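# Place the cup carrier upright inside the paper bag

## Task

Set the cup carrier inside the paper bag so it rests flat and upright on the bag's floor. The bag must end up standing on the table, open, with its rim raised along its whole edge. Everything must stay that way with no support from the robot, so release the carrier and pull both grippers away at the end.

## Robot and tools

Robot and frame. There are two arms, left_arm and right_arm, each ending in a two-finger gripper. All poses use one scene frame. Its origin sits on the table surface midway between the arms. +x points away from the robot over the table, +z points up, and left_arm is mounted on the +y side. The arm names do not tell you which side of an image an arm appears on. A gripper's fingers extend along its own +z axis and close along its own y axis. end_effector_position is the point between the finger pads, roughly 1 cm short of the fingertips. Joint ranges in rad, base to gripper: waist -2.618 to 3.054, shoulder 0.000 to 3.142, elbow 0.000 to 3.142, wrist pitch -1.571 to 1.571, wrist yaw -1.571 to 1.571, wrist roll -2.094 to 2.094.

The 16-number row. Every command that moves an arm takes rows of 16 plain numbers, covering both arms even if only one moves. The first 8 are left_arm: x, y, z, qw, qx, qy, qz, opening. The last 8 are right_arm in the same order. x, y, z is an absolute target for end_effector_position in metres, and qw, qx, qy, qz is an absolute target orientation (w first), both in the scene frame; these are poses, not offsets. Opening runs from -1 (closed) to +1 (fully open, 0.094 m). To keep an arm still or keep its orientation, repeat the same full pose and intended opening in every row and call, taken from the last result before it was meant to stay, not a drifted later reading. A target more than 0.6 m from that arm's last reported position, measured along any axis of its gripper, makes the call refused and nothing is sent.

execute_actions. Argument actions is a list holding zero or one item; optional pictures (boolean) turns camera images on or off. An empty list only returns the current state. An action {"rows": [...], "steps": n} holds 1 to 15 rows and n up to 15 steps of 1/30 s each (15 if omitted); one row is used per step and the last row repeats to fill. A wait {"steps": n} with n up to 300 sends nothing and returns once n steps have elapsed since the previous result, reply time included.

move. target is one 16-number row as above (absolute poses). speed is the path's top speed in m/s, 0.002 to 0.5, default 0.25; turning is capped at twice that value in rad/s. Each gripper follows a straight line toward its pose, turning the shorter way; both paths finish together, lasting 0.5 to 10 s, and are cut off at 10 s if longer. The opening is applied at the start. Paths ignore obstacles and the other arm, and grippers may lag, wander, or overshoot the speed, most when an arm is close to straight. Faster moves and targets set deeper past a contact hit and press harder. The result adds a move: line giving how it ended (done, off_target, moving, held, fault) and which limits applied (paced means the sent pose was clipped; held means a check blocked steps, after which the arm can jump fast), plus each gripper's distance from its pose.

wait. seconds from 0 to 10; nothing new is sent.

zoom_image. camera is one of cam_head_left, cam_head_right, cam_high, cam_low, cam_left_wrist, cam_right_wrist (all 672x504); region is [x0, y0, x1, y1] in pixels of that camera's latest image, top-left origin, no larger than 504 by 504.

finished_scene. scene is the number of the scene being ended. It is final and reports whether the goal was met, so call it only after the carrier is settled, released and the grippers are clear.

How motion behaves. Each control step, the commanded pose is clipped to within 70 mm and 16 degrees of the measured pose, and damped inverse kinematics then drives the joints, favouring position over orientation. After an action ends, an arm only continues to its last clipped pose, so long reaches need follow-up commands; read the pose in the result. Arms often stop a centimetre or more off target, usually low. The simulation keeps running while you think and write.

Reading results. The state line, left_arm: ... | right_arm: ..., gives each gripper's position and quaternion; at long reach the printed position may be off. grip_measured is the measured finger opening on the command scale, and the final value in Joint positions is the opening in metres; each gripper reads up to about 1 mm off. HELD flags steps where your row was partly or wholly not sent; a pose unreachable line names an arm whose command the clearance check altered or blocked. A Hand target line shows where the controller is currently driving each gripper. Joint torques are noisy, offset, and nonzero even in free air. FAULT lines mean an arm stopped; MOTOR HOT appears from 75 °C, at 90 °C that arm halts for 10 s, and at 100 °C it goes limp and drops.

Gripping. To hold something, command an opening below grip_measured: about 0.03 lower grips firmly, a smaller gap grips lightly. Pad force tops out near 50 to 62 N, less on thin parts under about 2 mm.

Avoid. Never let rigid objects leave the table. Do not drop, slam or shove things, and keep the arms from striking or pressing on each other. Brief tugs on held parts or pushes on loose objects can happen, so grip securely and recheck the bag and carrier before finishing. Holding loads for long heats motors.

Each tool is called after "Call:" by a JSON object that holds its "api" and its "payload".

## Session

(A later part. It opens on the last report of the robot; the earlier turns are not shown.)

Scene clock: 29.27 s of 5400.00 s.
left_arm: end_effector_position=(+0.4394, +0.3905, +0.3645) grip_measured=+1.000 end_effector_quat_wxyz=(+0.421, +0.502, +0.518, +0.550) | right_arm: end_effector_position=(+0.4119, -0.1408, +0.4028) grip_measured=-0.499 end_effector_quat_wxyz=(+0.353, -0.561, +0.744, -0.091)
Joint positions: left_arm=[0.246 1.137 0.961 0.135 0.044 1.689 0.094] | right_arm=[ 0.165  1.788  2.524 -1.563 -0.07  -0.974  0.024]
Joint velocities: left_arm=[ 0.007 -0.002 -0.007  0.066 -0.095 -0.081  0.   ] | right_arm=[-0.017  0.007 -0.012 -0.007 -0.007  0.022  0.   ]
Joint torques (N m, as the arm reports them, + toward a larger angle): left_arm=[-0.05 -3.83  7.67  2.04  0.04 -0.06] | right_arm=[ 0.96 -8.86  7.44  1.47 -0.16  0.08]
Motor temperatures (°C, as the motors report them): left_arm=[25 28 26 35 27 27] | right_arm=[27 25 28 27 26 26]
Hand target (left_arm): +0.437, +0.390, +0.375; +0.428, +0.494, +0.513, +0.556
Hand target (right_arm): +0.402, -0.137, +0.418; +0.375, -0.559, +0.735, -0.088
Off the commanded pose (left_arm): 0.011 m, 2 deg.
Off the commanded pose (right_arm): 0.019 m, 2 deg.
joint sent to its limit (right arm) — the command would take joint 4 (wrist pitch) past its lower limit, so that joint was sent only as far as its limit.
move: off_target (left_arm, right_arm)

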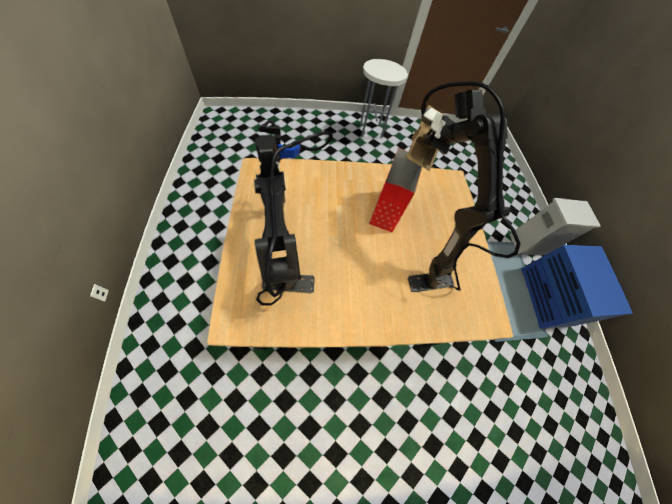

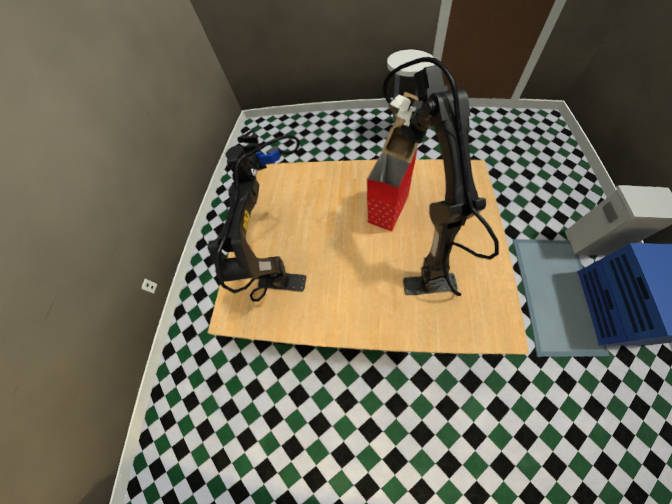

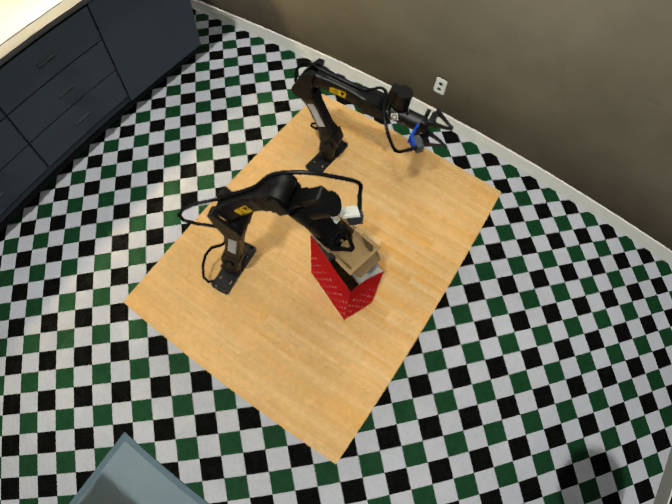

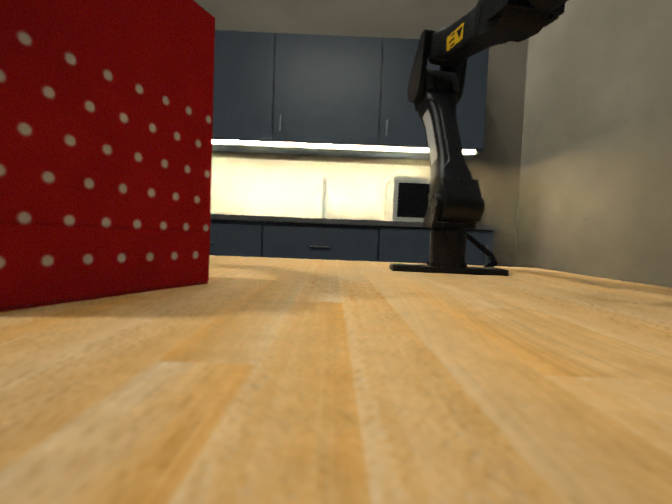

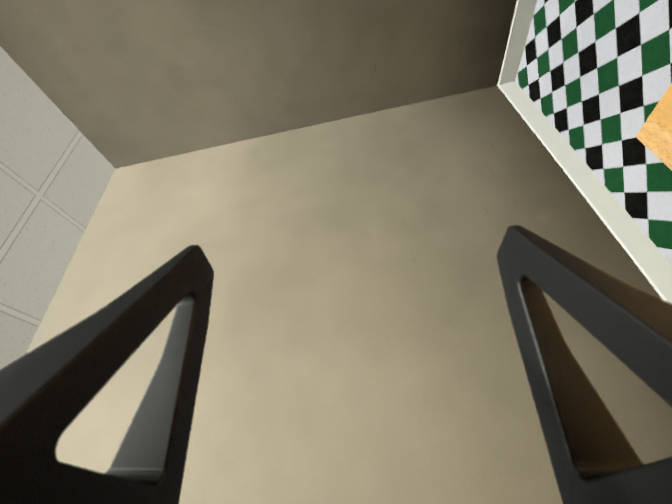

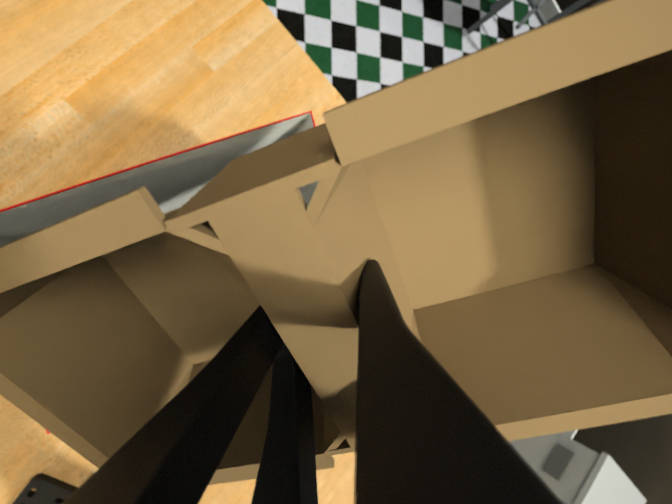

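Call:
{"api": "move", "payload": {"target": [0.437,0.39,0.375,0.428,0.494,0.512,0.556,1,0.398,-0.122,0.355,0.366,-0.56,0.738,-0.081,-0.525], "speed": 0.08}}

Call:
{"api": "zoom_image", "payload": {"camera": "cam_high", "region": [290, 200, 410, 310]}}

Call:
{"api": "zoom_image", "payload": {"camera": "cam_head_left", "region": [360, 110, 460, 210]}}

Scene clock: 34.83 s of 5400.00 s.
left_arm: end_effector_position=(+0.4394, +0.3905, +0.3645) grip_measured=+1.000 end_effector_quat_wxyz=(+0.421, +0.502, +0.518, +0.550) | right_arm: end_effector_position=(+0.3999, -0.1248, +0.3434) grip_measured=-0.499 end_effector_quat_wxyz=(+0.345, -0.565, +0.745, -0.076)
Joint positions: left_arm=[0.246 1.137 0.961 0.135 0.044 1.689 0.094] | right_arm=[ 0.221  1.539  1.923 -1.233 -0.056 -0.93   0.024]
Joint velocities: left_arm=[-0.017 -0.002 -0.012 -0.022 -0.007 -0.022  0.   ] | right_arm=[ 0.007  0.007  0.002  0.022  0.066 -0.066 -0.   ]
Joint torques (N m, as the arm reports them, + toward a larger angle): left_arm=[-0.07 -3.72  7.74  2.05  0.01 -0.08] | right_arm=[ 1.05 -8.69  5.55  1.75  0.04  0.09]
Motor temperatures (°C, as the motors report them): left_arm=[25 28 26 35 27 27] | right_arm=[27 26 28 28 26 26]
Hand target (left_arm): +0.437, +0.390, +0.375; +0.428, +0.494, +0.512, +0.556
Hand target (right_arm): +0.396, -0.123, +0.354; +0.365, -0.561, +0.739, -0.081
Off the commanded pose (left_arm): 0.011 m, 2 deg.
Off the commanded pose (right_arm): 0.012 m, 3 deg.
After step 90, 1.23 s passed at rest.
move: off_target (left_arm, right_arm)

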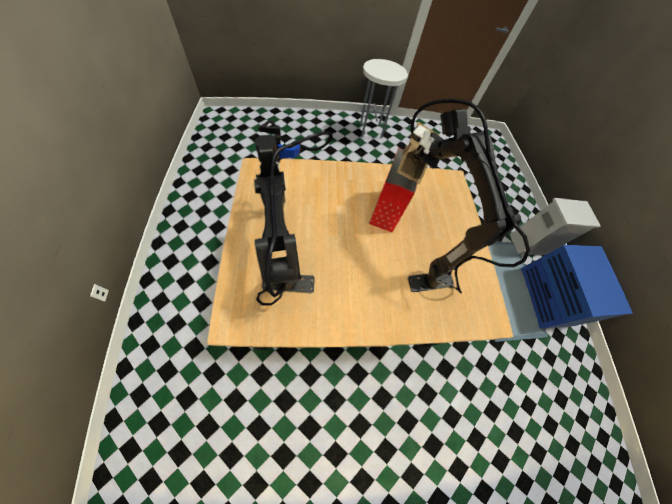

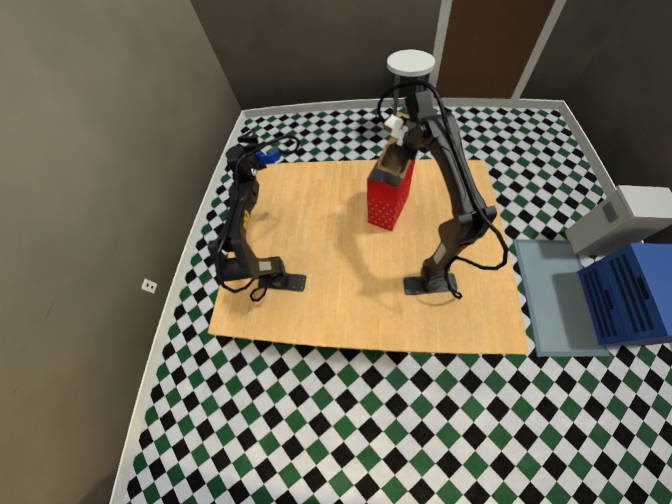

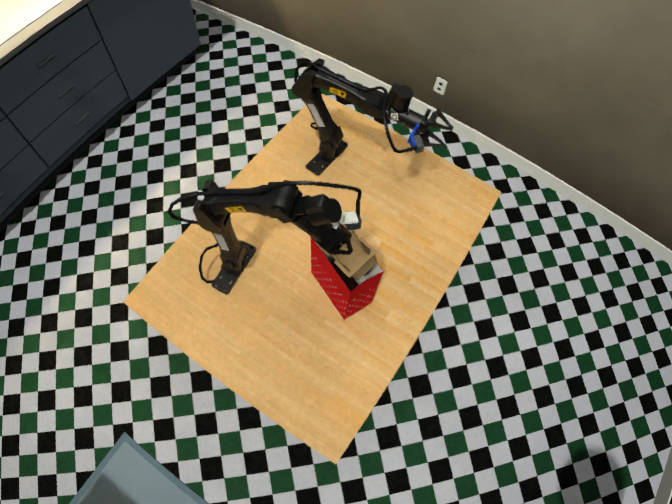

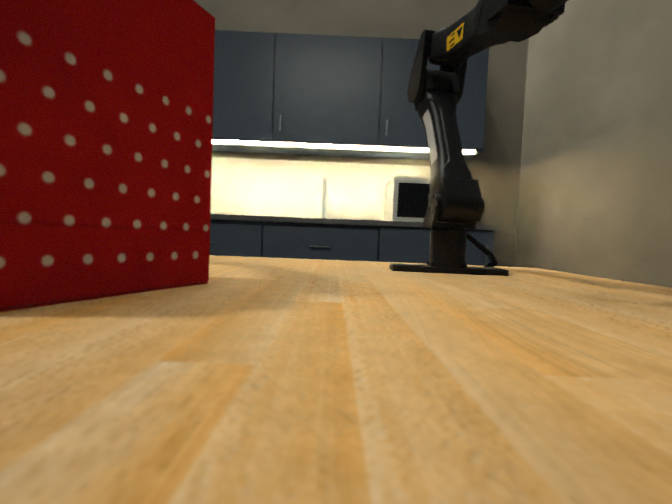

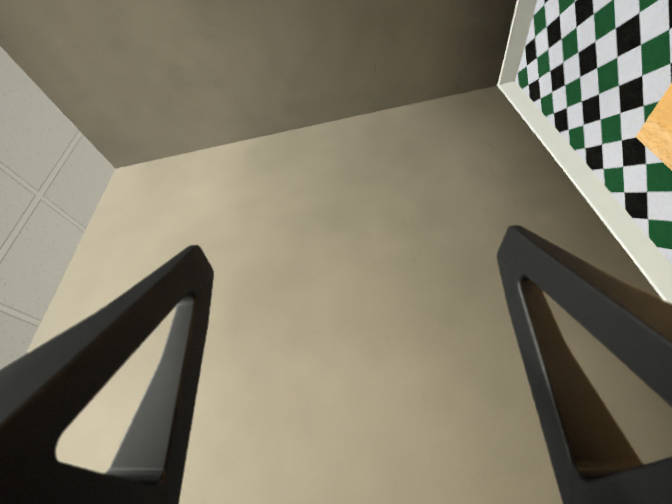

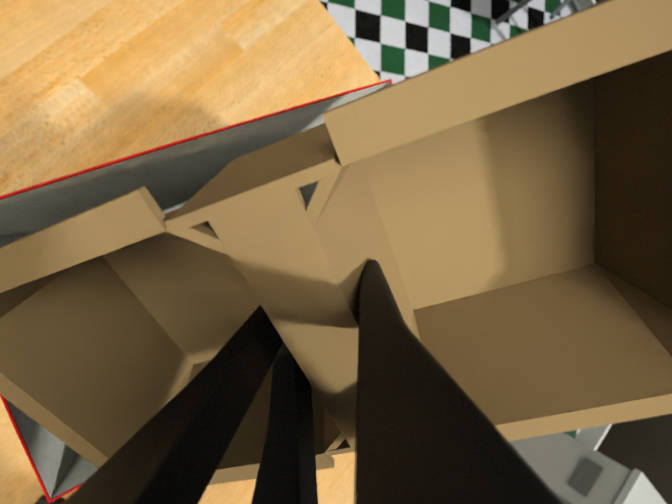

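Region (290, 200, 410, 310) of cam_high's 672x504 image, scaled by 4.200, with more detail than that image has; it fills the top 462 rows of this view, and the rest is white.

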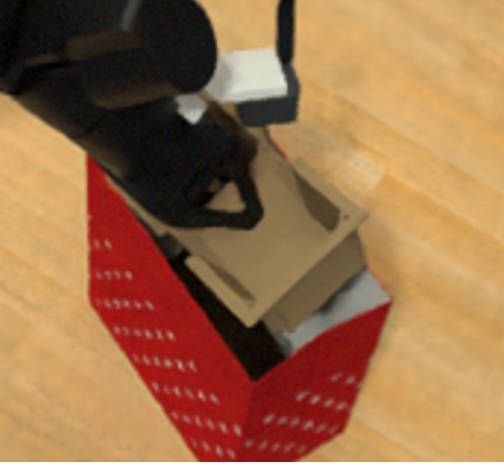

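Region (360, 110, 460, 210) of cam_head_left's 672x504 image, scaled by 5.040, with more detail than that image has.

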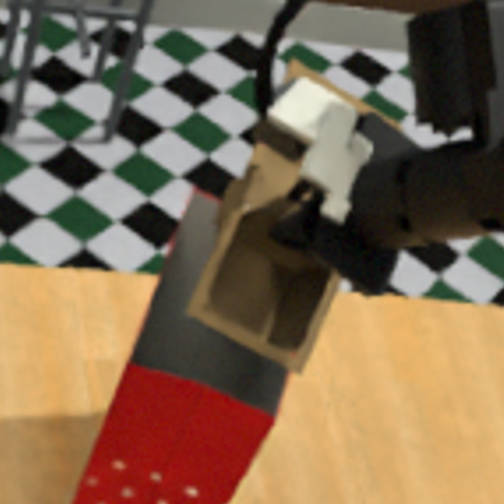

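The flange is close to the near wall, so I'm shifting about 12 mm toward the far wall and lowering.

Call:
{"api": "move", "payload": {"target": [0.437,0.39,0.375,0.428,0.494,0.512,0.556,1,0.401,-0.108,0.32,0.366,-0.56,0.738,-0.081,-0.525], "speed": 0.05}}

Call:
{"api": "zoom_image", "payload": {"camera": "cam_head_left", "region": [360, 110, 460, 210]}}

Scene clock: 39.03 s of 5400.00 s.
left_arm: end_effector_position=(+0.4394, +0.3905, +0.3645) grip_measured=+1.000 end_effector_quat_wxyz=(+0.421, +0.502, +0.518, +0.550) | right_arm: end_effector_position=(+0.4025, -0.1106, +0.3079) grip_measured=-0.499 end_effector_quat_wxyz=(+0.344, -0.566, +0.745, -0.075)
Joint positions: left_arm=[0.246 1.137 0.961 0.135 0.044 1.689 0.094] | right_arm=[ 0.266  1.492  1.717 -1.077 -0.028 -0.897  0.024]
Joint velocities: left_arm=[ 0.002  0.002 -0.007  0.007  0.007  0.007  0.   ] | right_arm=[ 0.002  0.007  0.007 -0.007 -0.037  0.022 -0.001]
Joint torques (N m, as the arm reports them, + toward a larger angle): left_arm=[-0.08 -3.71  7.7   2.07  0.02 -0.07] | right_arm=[ 1.08 -8.7   6.21  1.78  0.08  0.08]
Motor temperatures (°C, as the motors report them): left_arm=[25 28 26 35 27 27] | right_arm=[27 26 28 28 26 26]
Hand target (left_arm): +0.437, +0.390, +0.375; +0.428, +0.494, +0.512, +0.556
Hand target (right_arm): +0.400, -0.108, +0.320; +0.366, -0.561, +0.738, -0.081
Off the commanded pose (left_arm): 0.011 m, 2 deg.
Off the commanded pose (right_arm): 0.013 m, 3 deg.
After step 90, 0.20 s passed at rest.
move: off_target (left_arm, right_arm)

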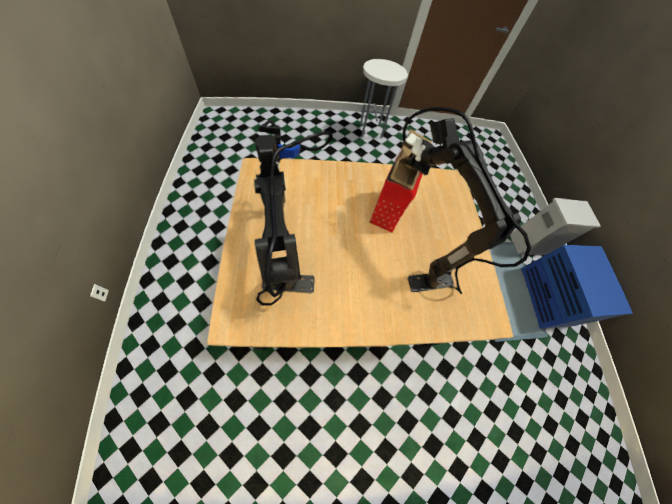

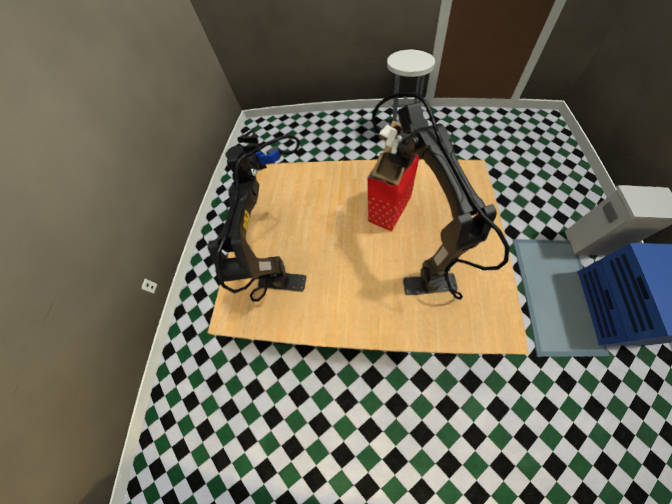

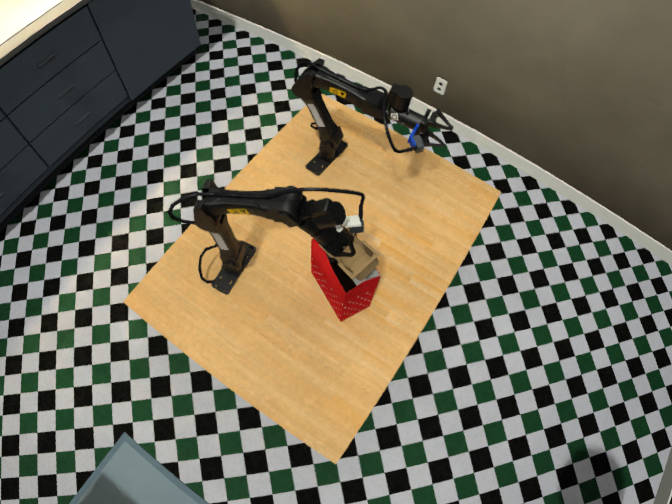

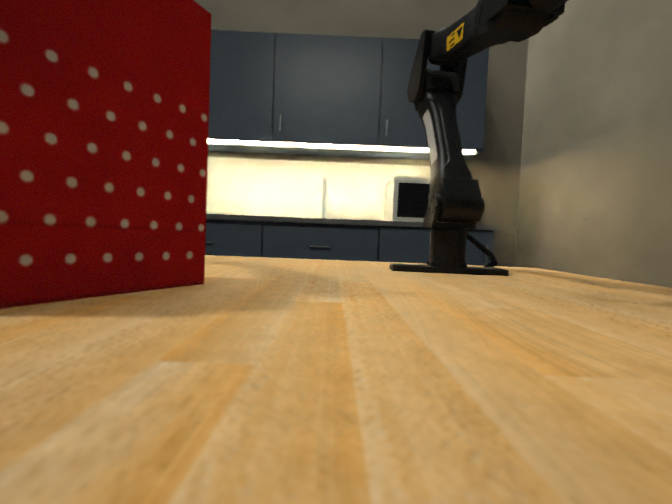

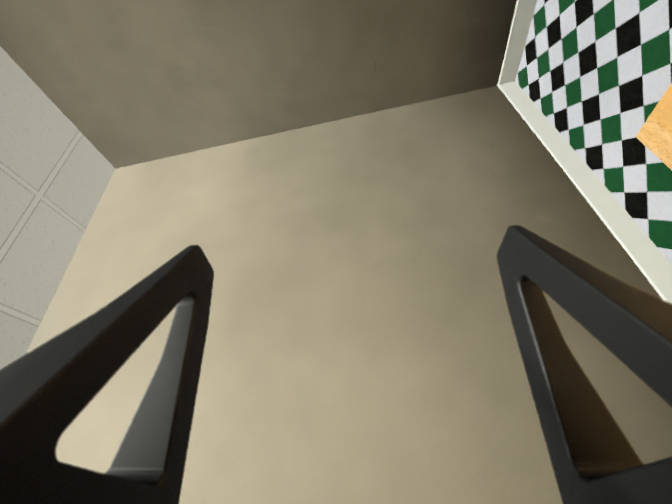

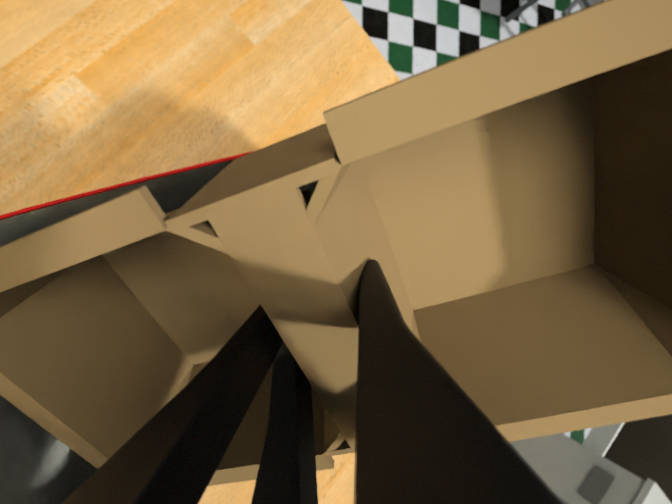

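Region (360, 110, 460, 210) of cam_head_left's 672x504 image, scaled by 5.040, with more detail than that image has.

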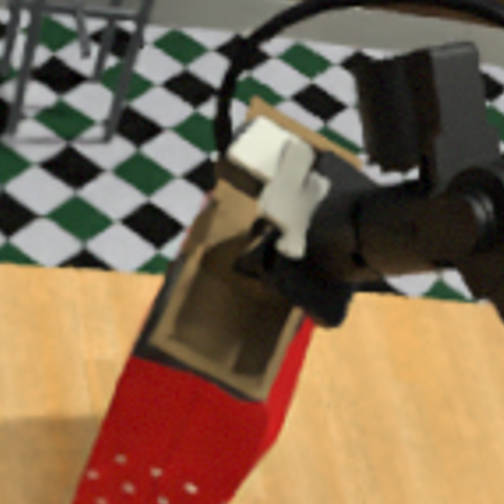

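Call:
{"api": "move", "payload": {"target": [0.437,0.39,0.375,0.428,0.494,0.512,0.556,1,0.392,-0.123,0.29,0.312,-0.517,0.797,-0.033,-0.525], "speed": 0.06}}

Call:
{"api": "zoom_image", "payload": {"camera": "cam_high", "region": [290, 200, 410, 310]}}

Scene clock: 44.70 s of 5400.00 s.
left_arm: end_effector_position=(+0.4394, +0.3905, +0.3645) grip_measured=+1.000 end_effector_quat_wxyz=(+0.421, +0.502, +0.518, +0.550) | right_arm: end_effector_position=(+0.3944, -0.1203, +0.2946) grip_measured=-0.499 end_effector_quat_wxyz=(+0.319, -0.521, +0.791, -0.041)
Joint positions: left_arm=[0.246 1.137 0.961 0.135 0.044 1.689 0.094] | right_arm=[ 0.237  1.492  1.703 -1.13  -0.056 -0.784  0.024]
Joint velocities: left_arm=[ 0.002  0.007  0.002  0.022 -0.037  0.022  0.   ] | right_arm=[-0.002  0.022 -0.007  0.007 -0.051  0.022 -0.   ]
Joint torques (N m, as the arm reports them, + toward a larger angle): left_arm=[-0.12 -3.73  7.78  2.04  0.02 -0.09] | right_arm=[-1.04 -6.22  6.2   1.28 -0.18  0.07]
Motor temperatures (°C, as the motors report them): left_arm=[25 28 27 36 27 27] | right_arm=[27 26 28 29 26 26]
Hand target (left_arm): +0.437, +0.390, +0.375; +0.428, +0.494, +0.513, +0.556
Hand target (right_arm): +0.392, -0.123, +0.290; +0.312, -0.516, +0.797, -0.033
Off the commanded pose (left_arm): 0.011 m, 2 deg.
Off the commanded pose (right_arm): 0.006 m, 1 deg.
After step 90, 0.87 s passed at rest.
move: off_target (left_arm)

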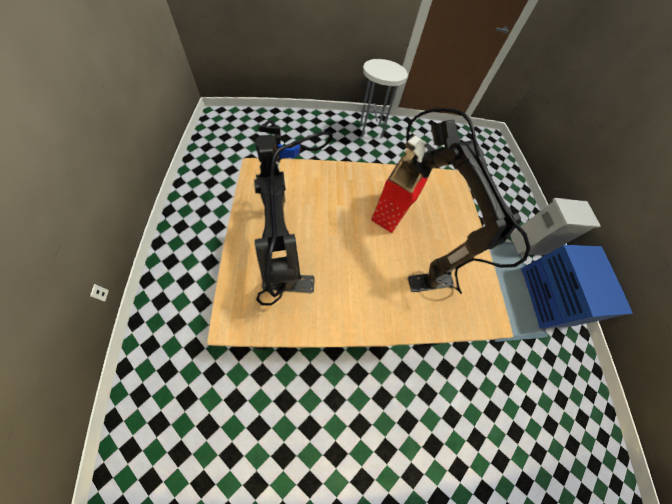

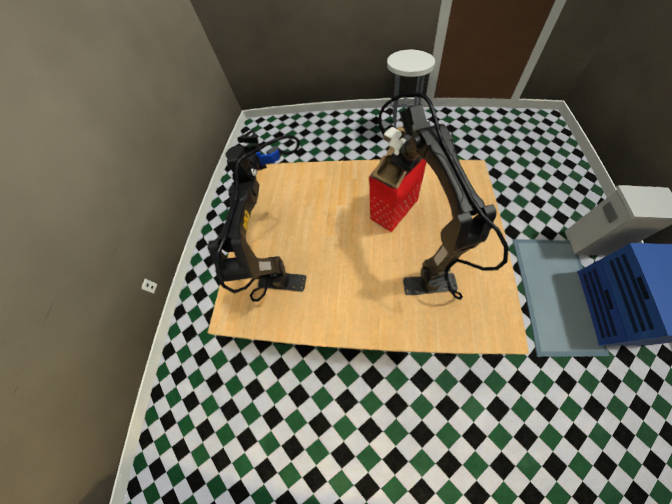

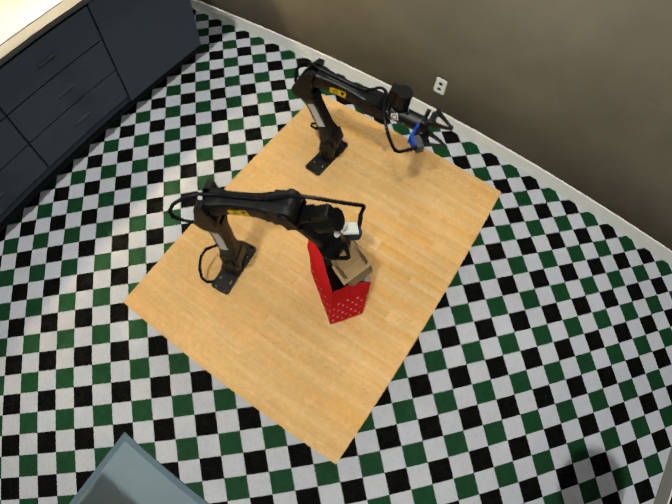

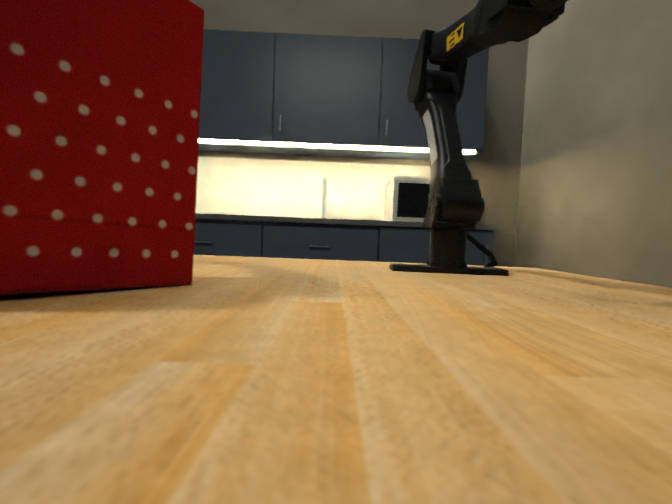

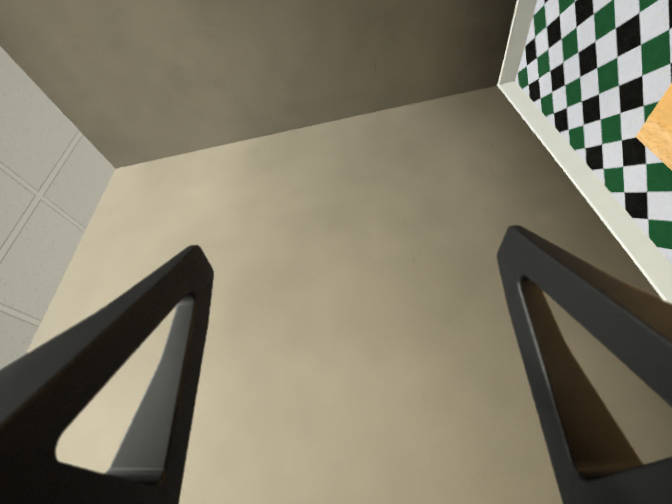

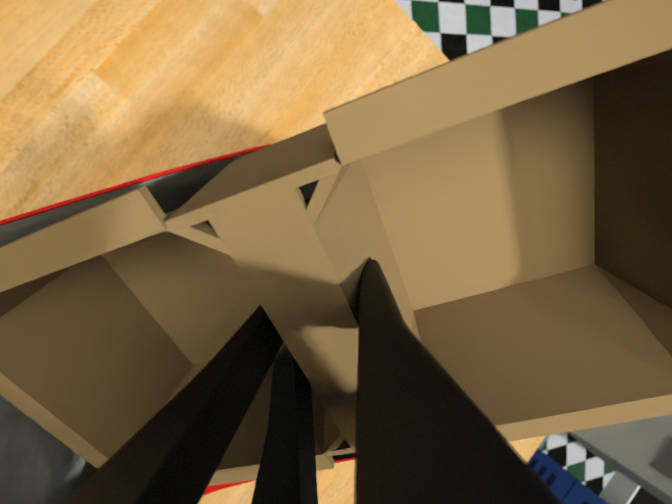

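Region (290, 200, 410, 310) of cam_high's 672x504 image, scaled by 4.200, with more detail than that image has; it fills the top 462 rows of this view, and the rest is white.

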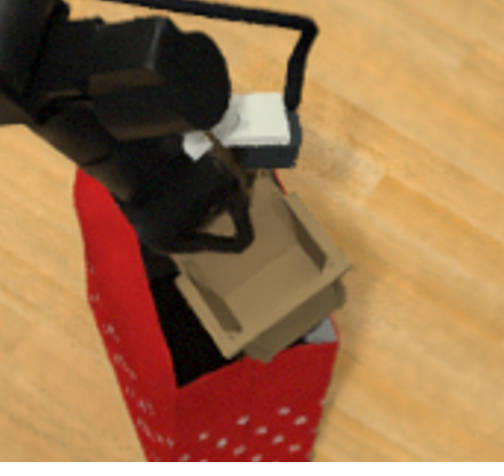

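Call:
{"api": "move", "payload": {"target": [0.437,0.39,0.375,0.428,0.494,0.512,0.556,1,0.389,-0.14,0.295,0.309,-0.453,0.836,-0.058,-0.525], "speed": 0.06}}

Call:
{"api": "zoom_image", "payload": {"camera": "cam_high", "region": [290, 200, 410, 310]}}

Call:
{"api": "zoom_image", "payload": {"camera": "cam_head_right", "region": [350, 120, 450, 220]}}

Scene clock: 54.90 s of 5400.00 s.
left_arm: end_effector_position=(+0.4394, +0.3905, +0.3645) grip_measured=+1.000 end_effector_quat_wxyz=(+0.421, +0.502, +0.518, +0.550) | right_arm: end_effector_position=(+0.3959, -0.1343, +0.2916) grip_measured=-0.499 end_effector_quat_wxyz=(+0.307, -0.460, +0.832, -0.055)
Joint positions: left_arm=[0.246 1.137 0.961 0.135 0.044 1.689 0.094] | right_arm=[ 0.237  1.492  1.703 -1.148  0.021 -0.653  0.024]
Joint velocities: left_arm=[-0.012  0.002  0.007  0.037  0.037 -0.037  0.   ] | right_arm=[ 0.007 -0.007  0.002 -0.007 -0.11   0.007 -0.   ]
Joint torques (N m, as the arm reports them, + toward a larger angle): left_arm=[-0.06 -3.81  7.62  2.05  0.02 -0.05] | right_arm=[-0.34 -8.48  5.78  1.28  0.1   0.07]
Motor temperatures (°C, as the motors report them): left_arm=[25 28 27 36 27 27] | right_arm=[27 26 28 29 26 26]
Hand target (left_arm): +0.437, +0.390, +0.375; +0.428, +0.494, +0.512, +0.556
Hand target (right_arm): +0.389, -0.140, +0.295; +0.309, -0.452, +0.835, -0.058
Off the commanded pose (left_arm): 0.011 m, 2 deg.
Off the commanded pose (right_arm): 0.010 m, 1 deg.
After step 90, 5.50 s passed at rest.
move: off_target (left_arm)

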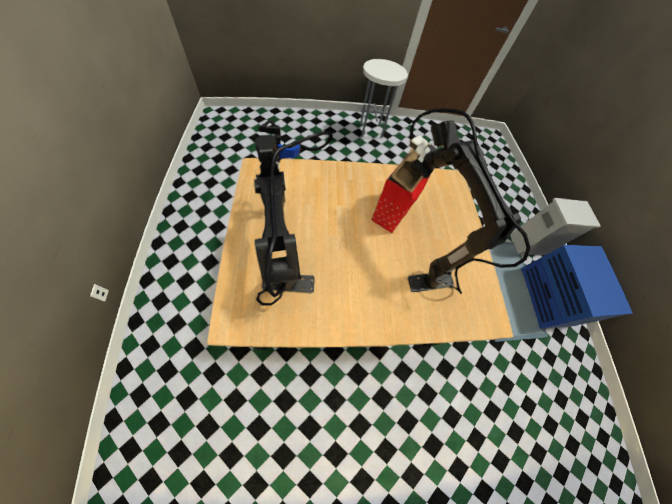

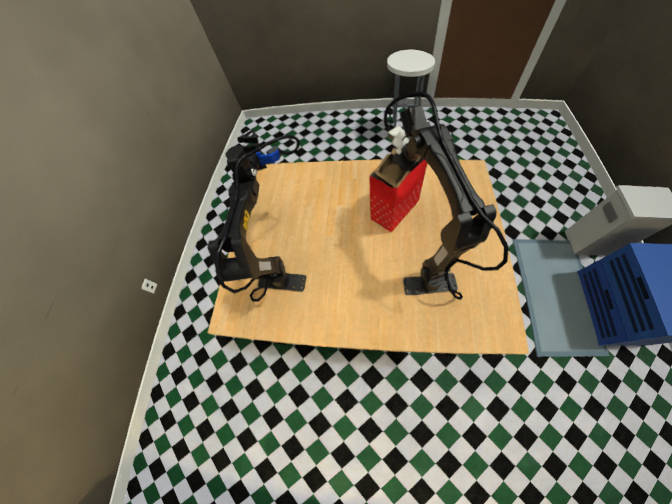

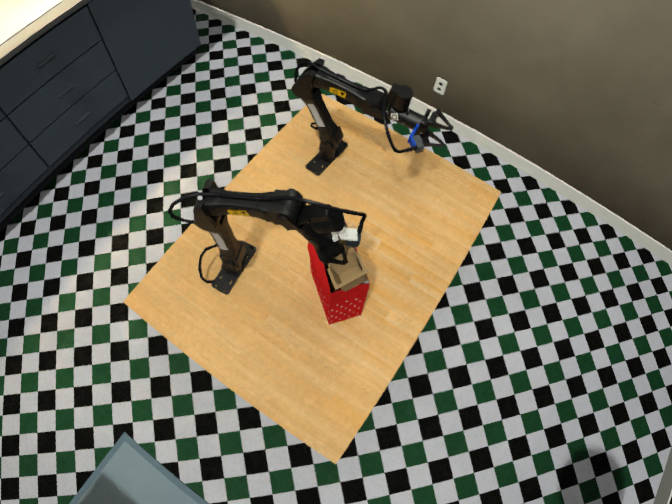

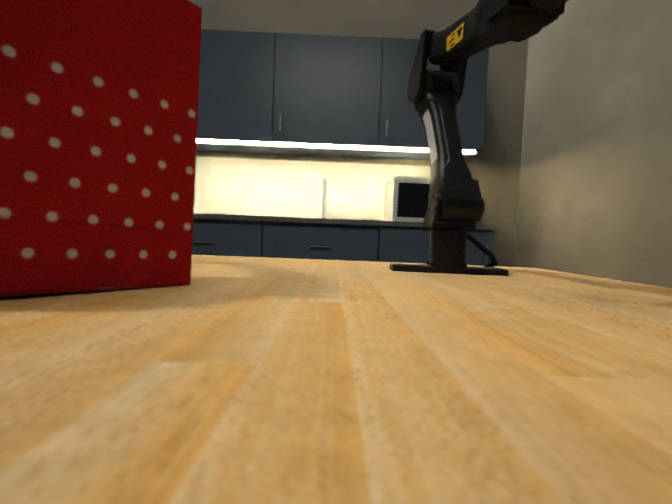

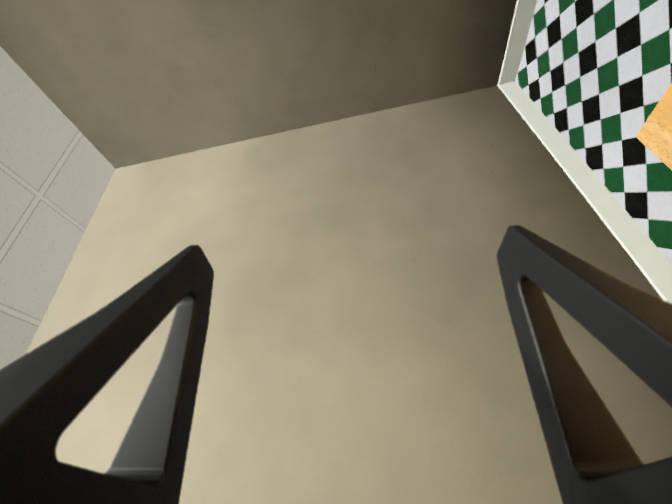

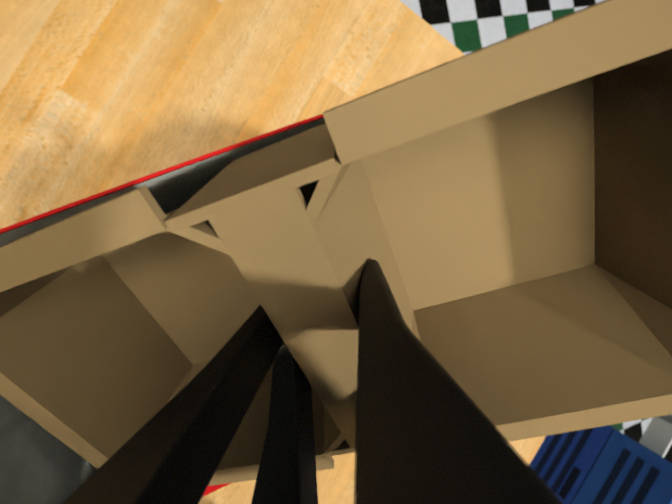

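Region (290, 200, 410, 310) of cam_high's 672x504 image, scaled by 4.200, with more detail than that image has; it fills the top 462 rows of this view, and the rest is white.

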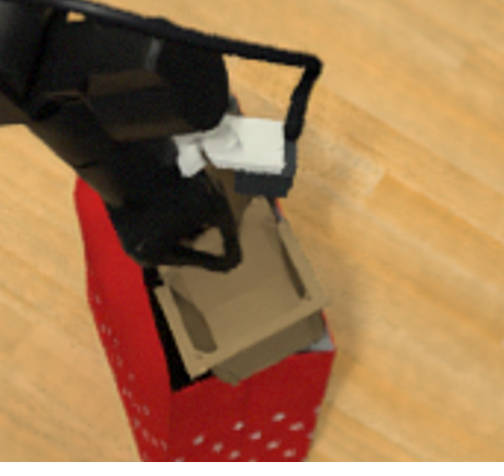

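Region (350, 120, 450, 220) of cam_head_right's 672x504 image, scaled by 5.040, with more detail than that image has.

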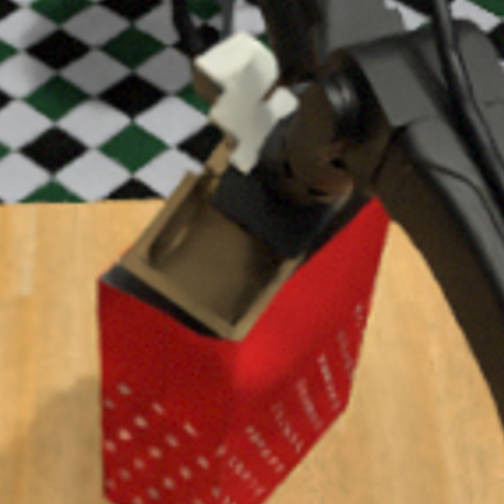

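Call:
{"api": "move", "payload": {"target": [0.437,0.39,0.375,0.428,0.494,0.512,0.556,1,0.383,-0.135,0.35,0.395,-0.44,0.806,0.055,-0.525], "speed": 0.1}}

Call:
{"api": "zoom_image", "payload": {"camera": "cam_high", "region": [290, 200, 410, 310]}}

Call:
{"api": "zoom_image", "payload": {"camera": "cam_head_right", "region": [350, 120, 450, 220]}}

Scene clock: 61.43 s of 5400.00 s.
left_arm: end_effector_position=(+0.4394, +0.3905, +0.3645) grip_measured=+1.000 end_effector_quat_wxyz=(+0.421, +0.502, +0.518, +0.550) | right_arm: end_effector_position=(+0.3890, -0.1329, +0.3308) grip_measured=-0.499 end_effector_quat_wxyz=(+0.371, -0.442, +0.815, +0.057)
Joint positions: left_arm=[0.246 1.137 0.961 0.135 0.044 1.689 0.094] | right_arm=[ 0.098  1.452  1.757 -1.154 -0.291 -0.66   0.024]
Joint velocities: left_arm=[ 0.002  0.007 -0.017  0.007 -0.051  0.022  0.   ] | right_arm=[ 0.002 -0.007 -0.002 -0.007 -0.037 -0.007  0.   ]
Joint torques (N m, as the arm reports them, + toward a larger angle): left_arm=[-0.03 -3.8   7.72  2.04  0.   -0.09] | right_arm=[-1.02 -7.76  9.88  1.43 -0.36 -0.03]
Motor temperatures (°C, as the motors report them): left_arm=[25 28 27 37 27 27] | right_arm=[27 26 28 29 26 26]
Hand target (left_arm): +0.437, +0.390, +0.375; +0.428, +0.494, +0.513, +0.556
Hand target (right_arm): +0.384, -0.135, +0.351; +0.395, -0.440, +0.804, +0.056
Off the commanded pose (left_arm): 0.011 m, 2 deg.
Off the commanded pose (right_arm): 0.020 m, 3 deg.
After step 90, 1.67 s passed at rest.
move: off_target (left_arm, right_arm)

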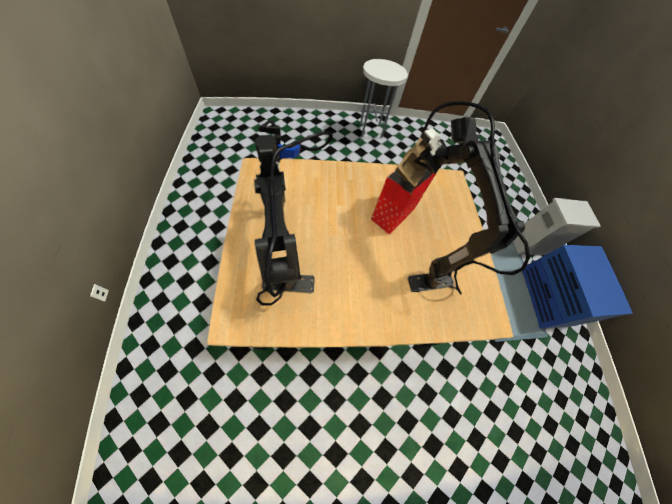

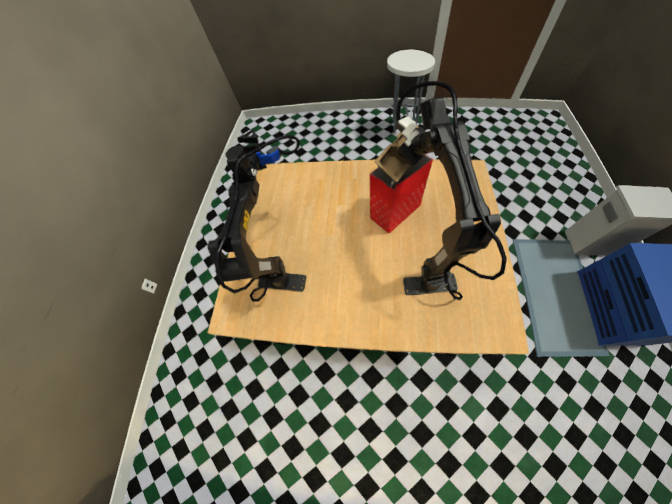

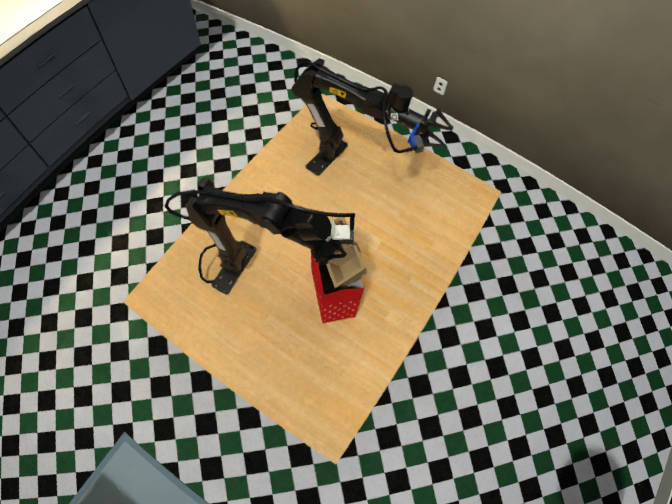

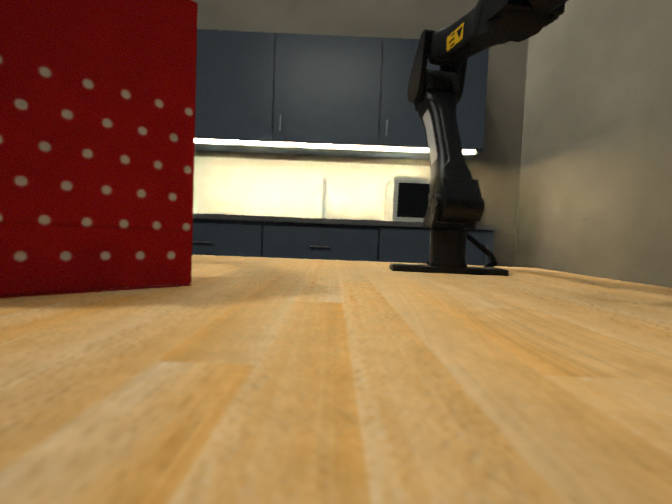

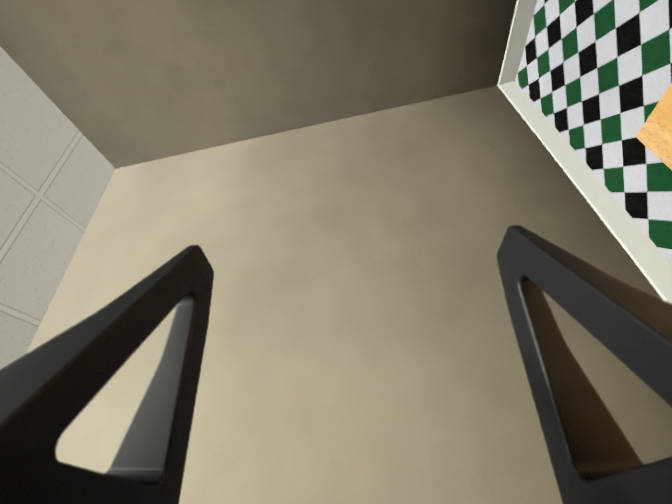

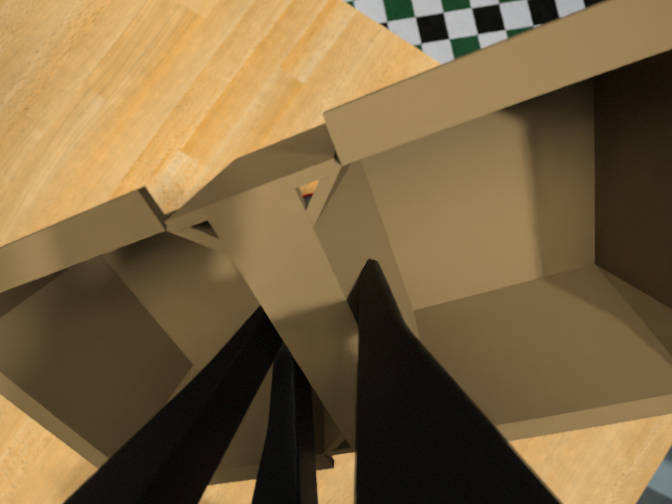

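Region (290, 200, 410, 310) of cam_high's 672x504 image, scaled by 4.200, with more detail than that image has; it fills the top 462 rows of this view, and the rest is white.

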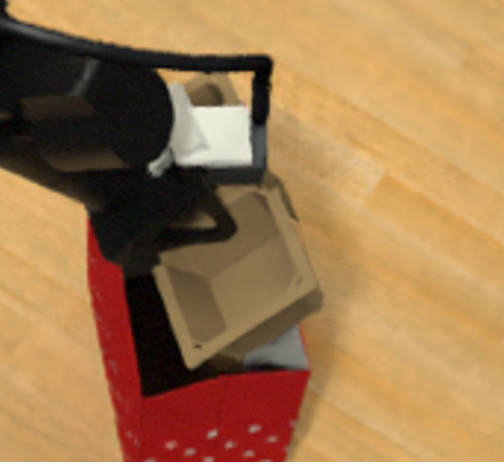

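Region (350, 120, 450, 220) of cam_head_right's 672x504 image, scaled by 5.040, with more detail than that image has.

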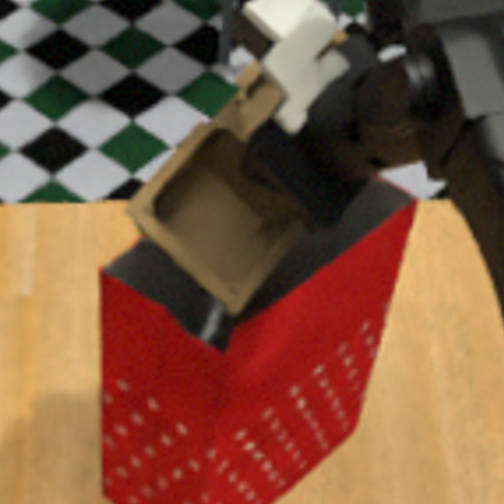

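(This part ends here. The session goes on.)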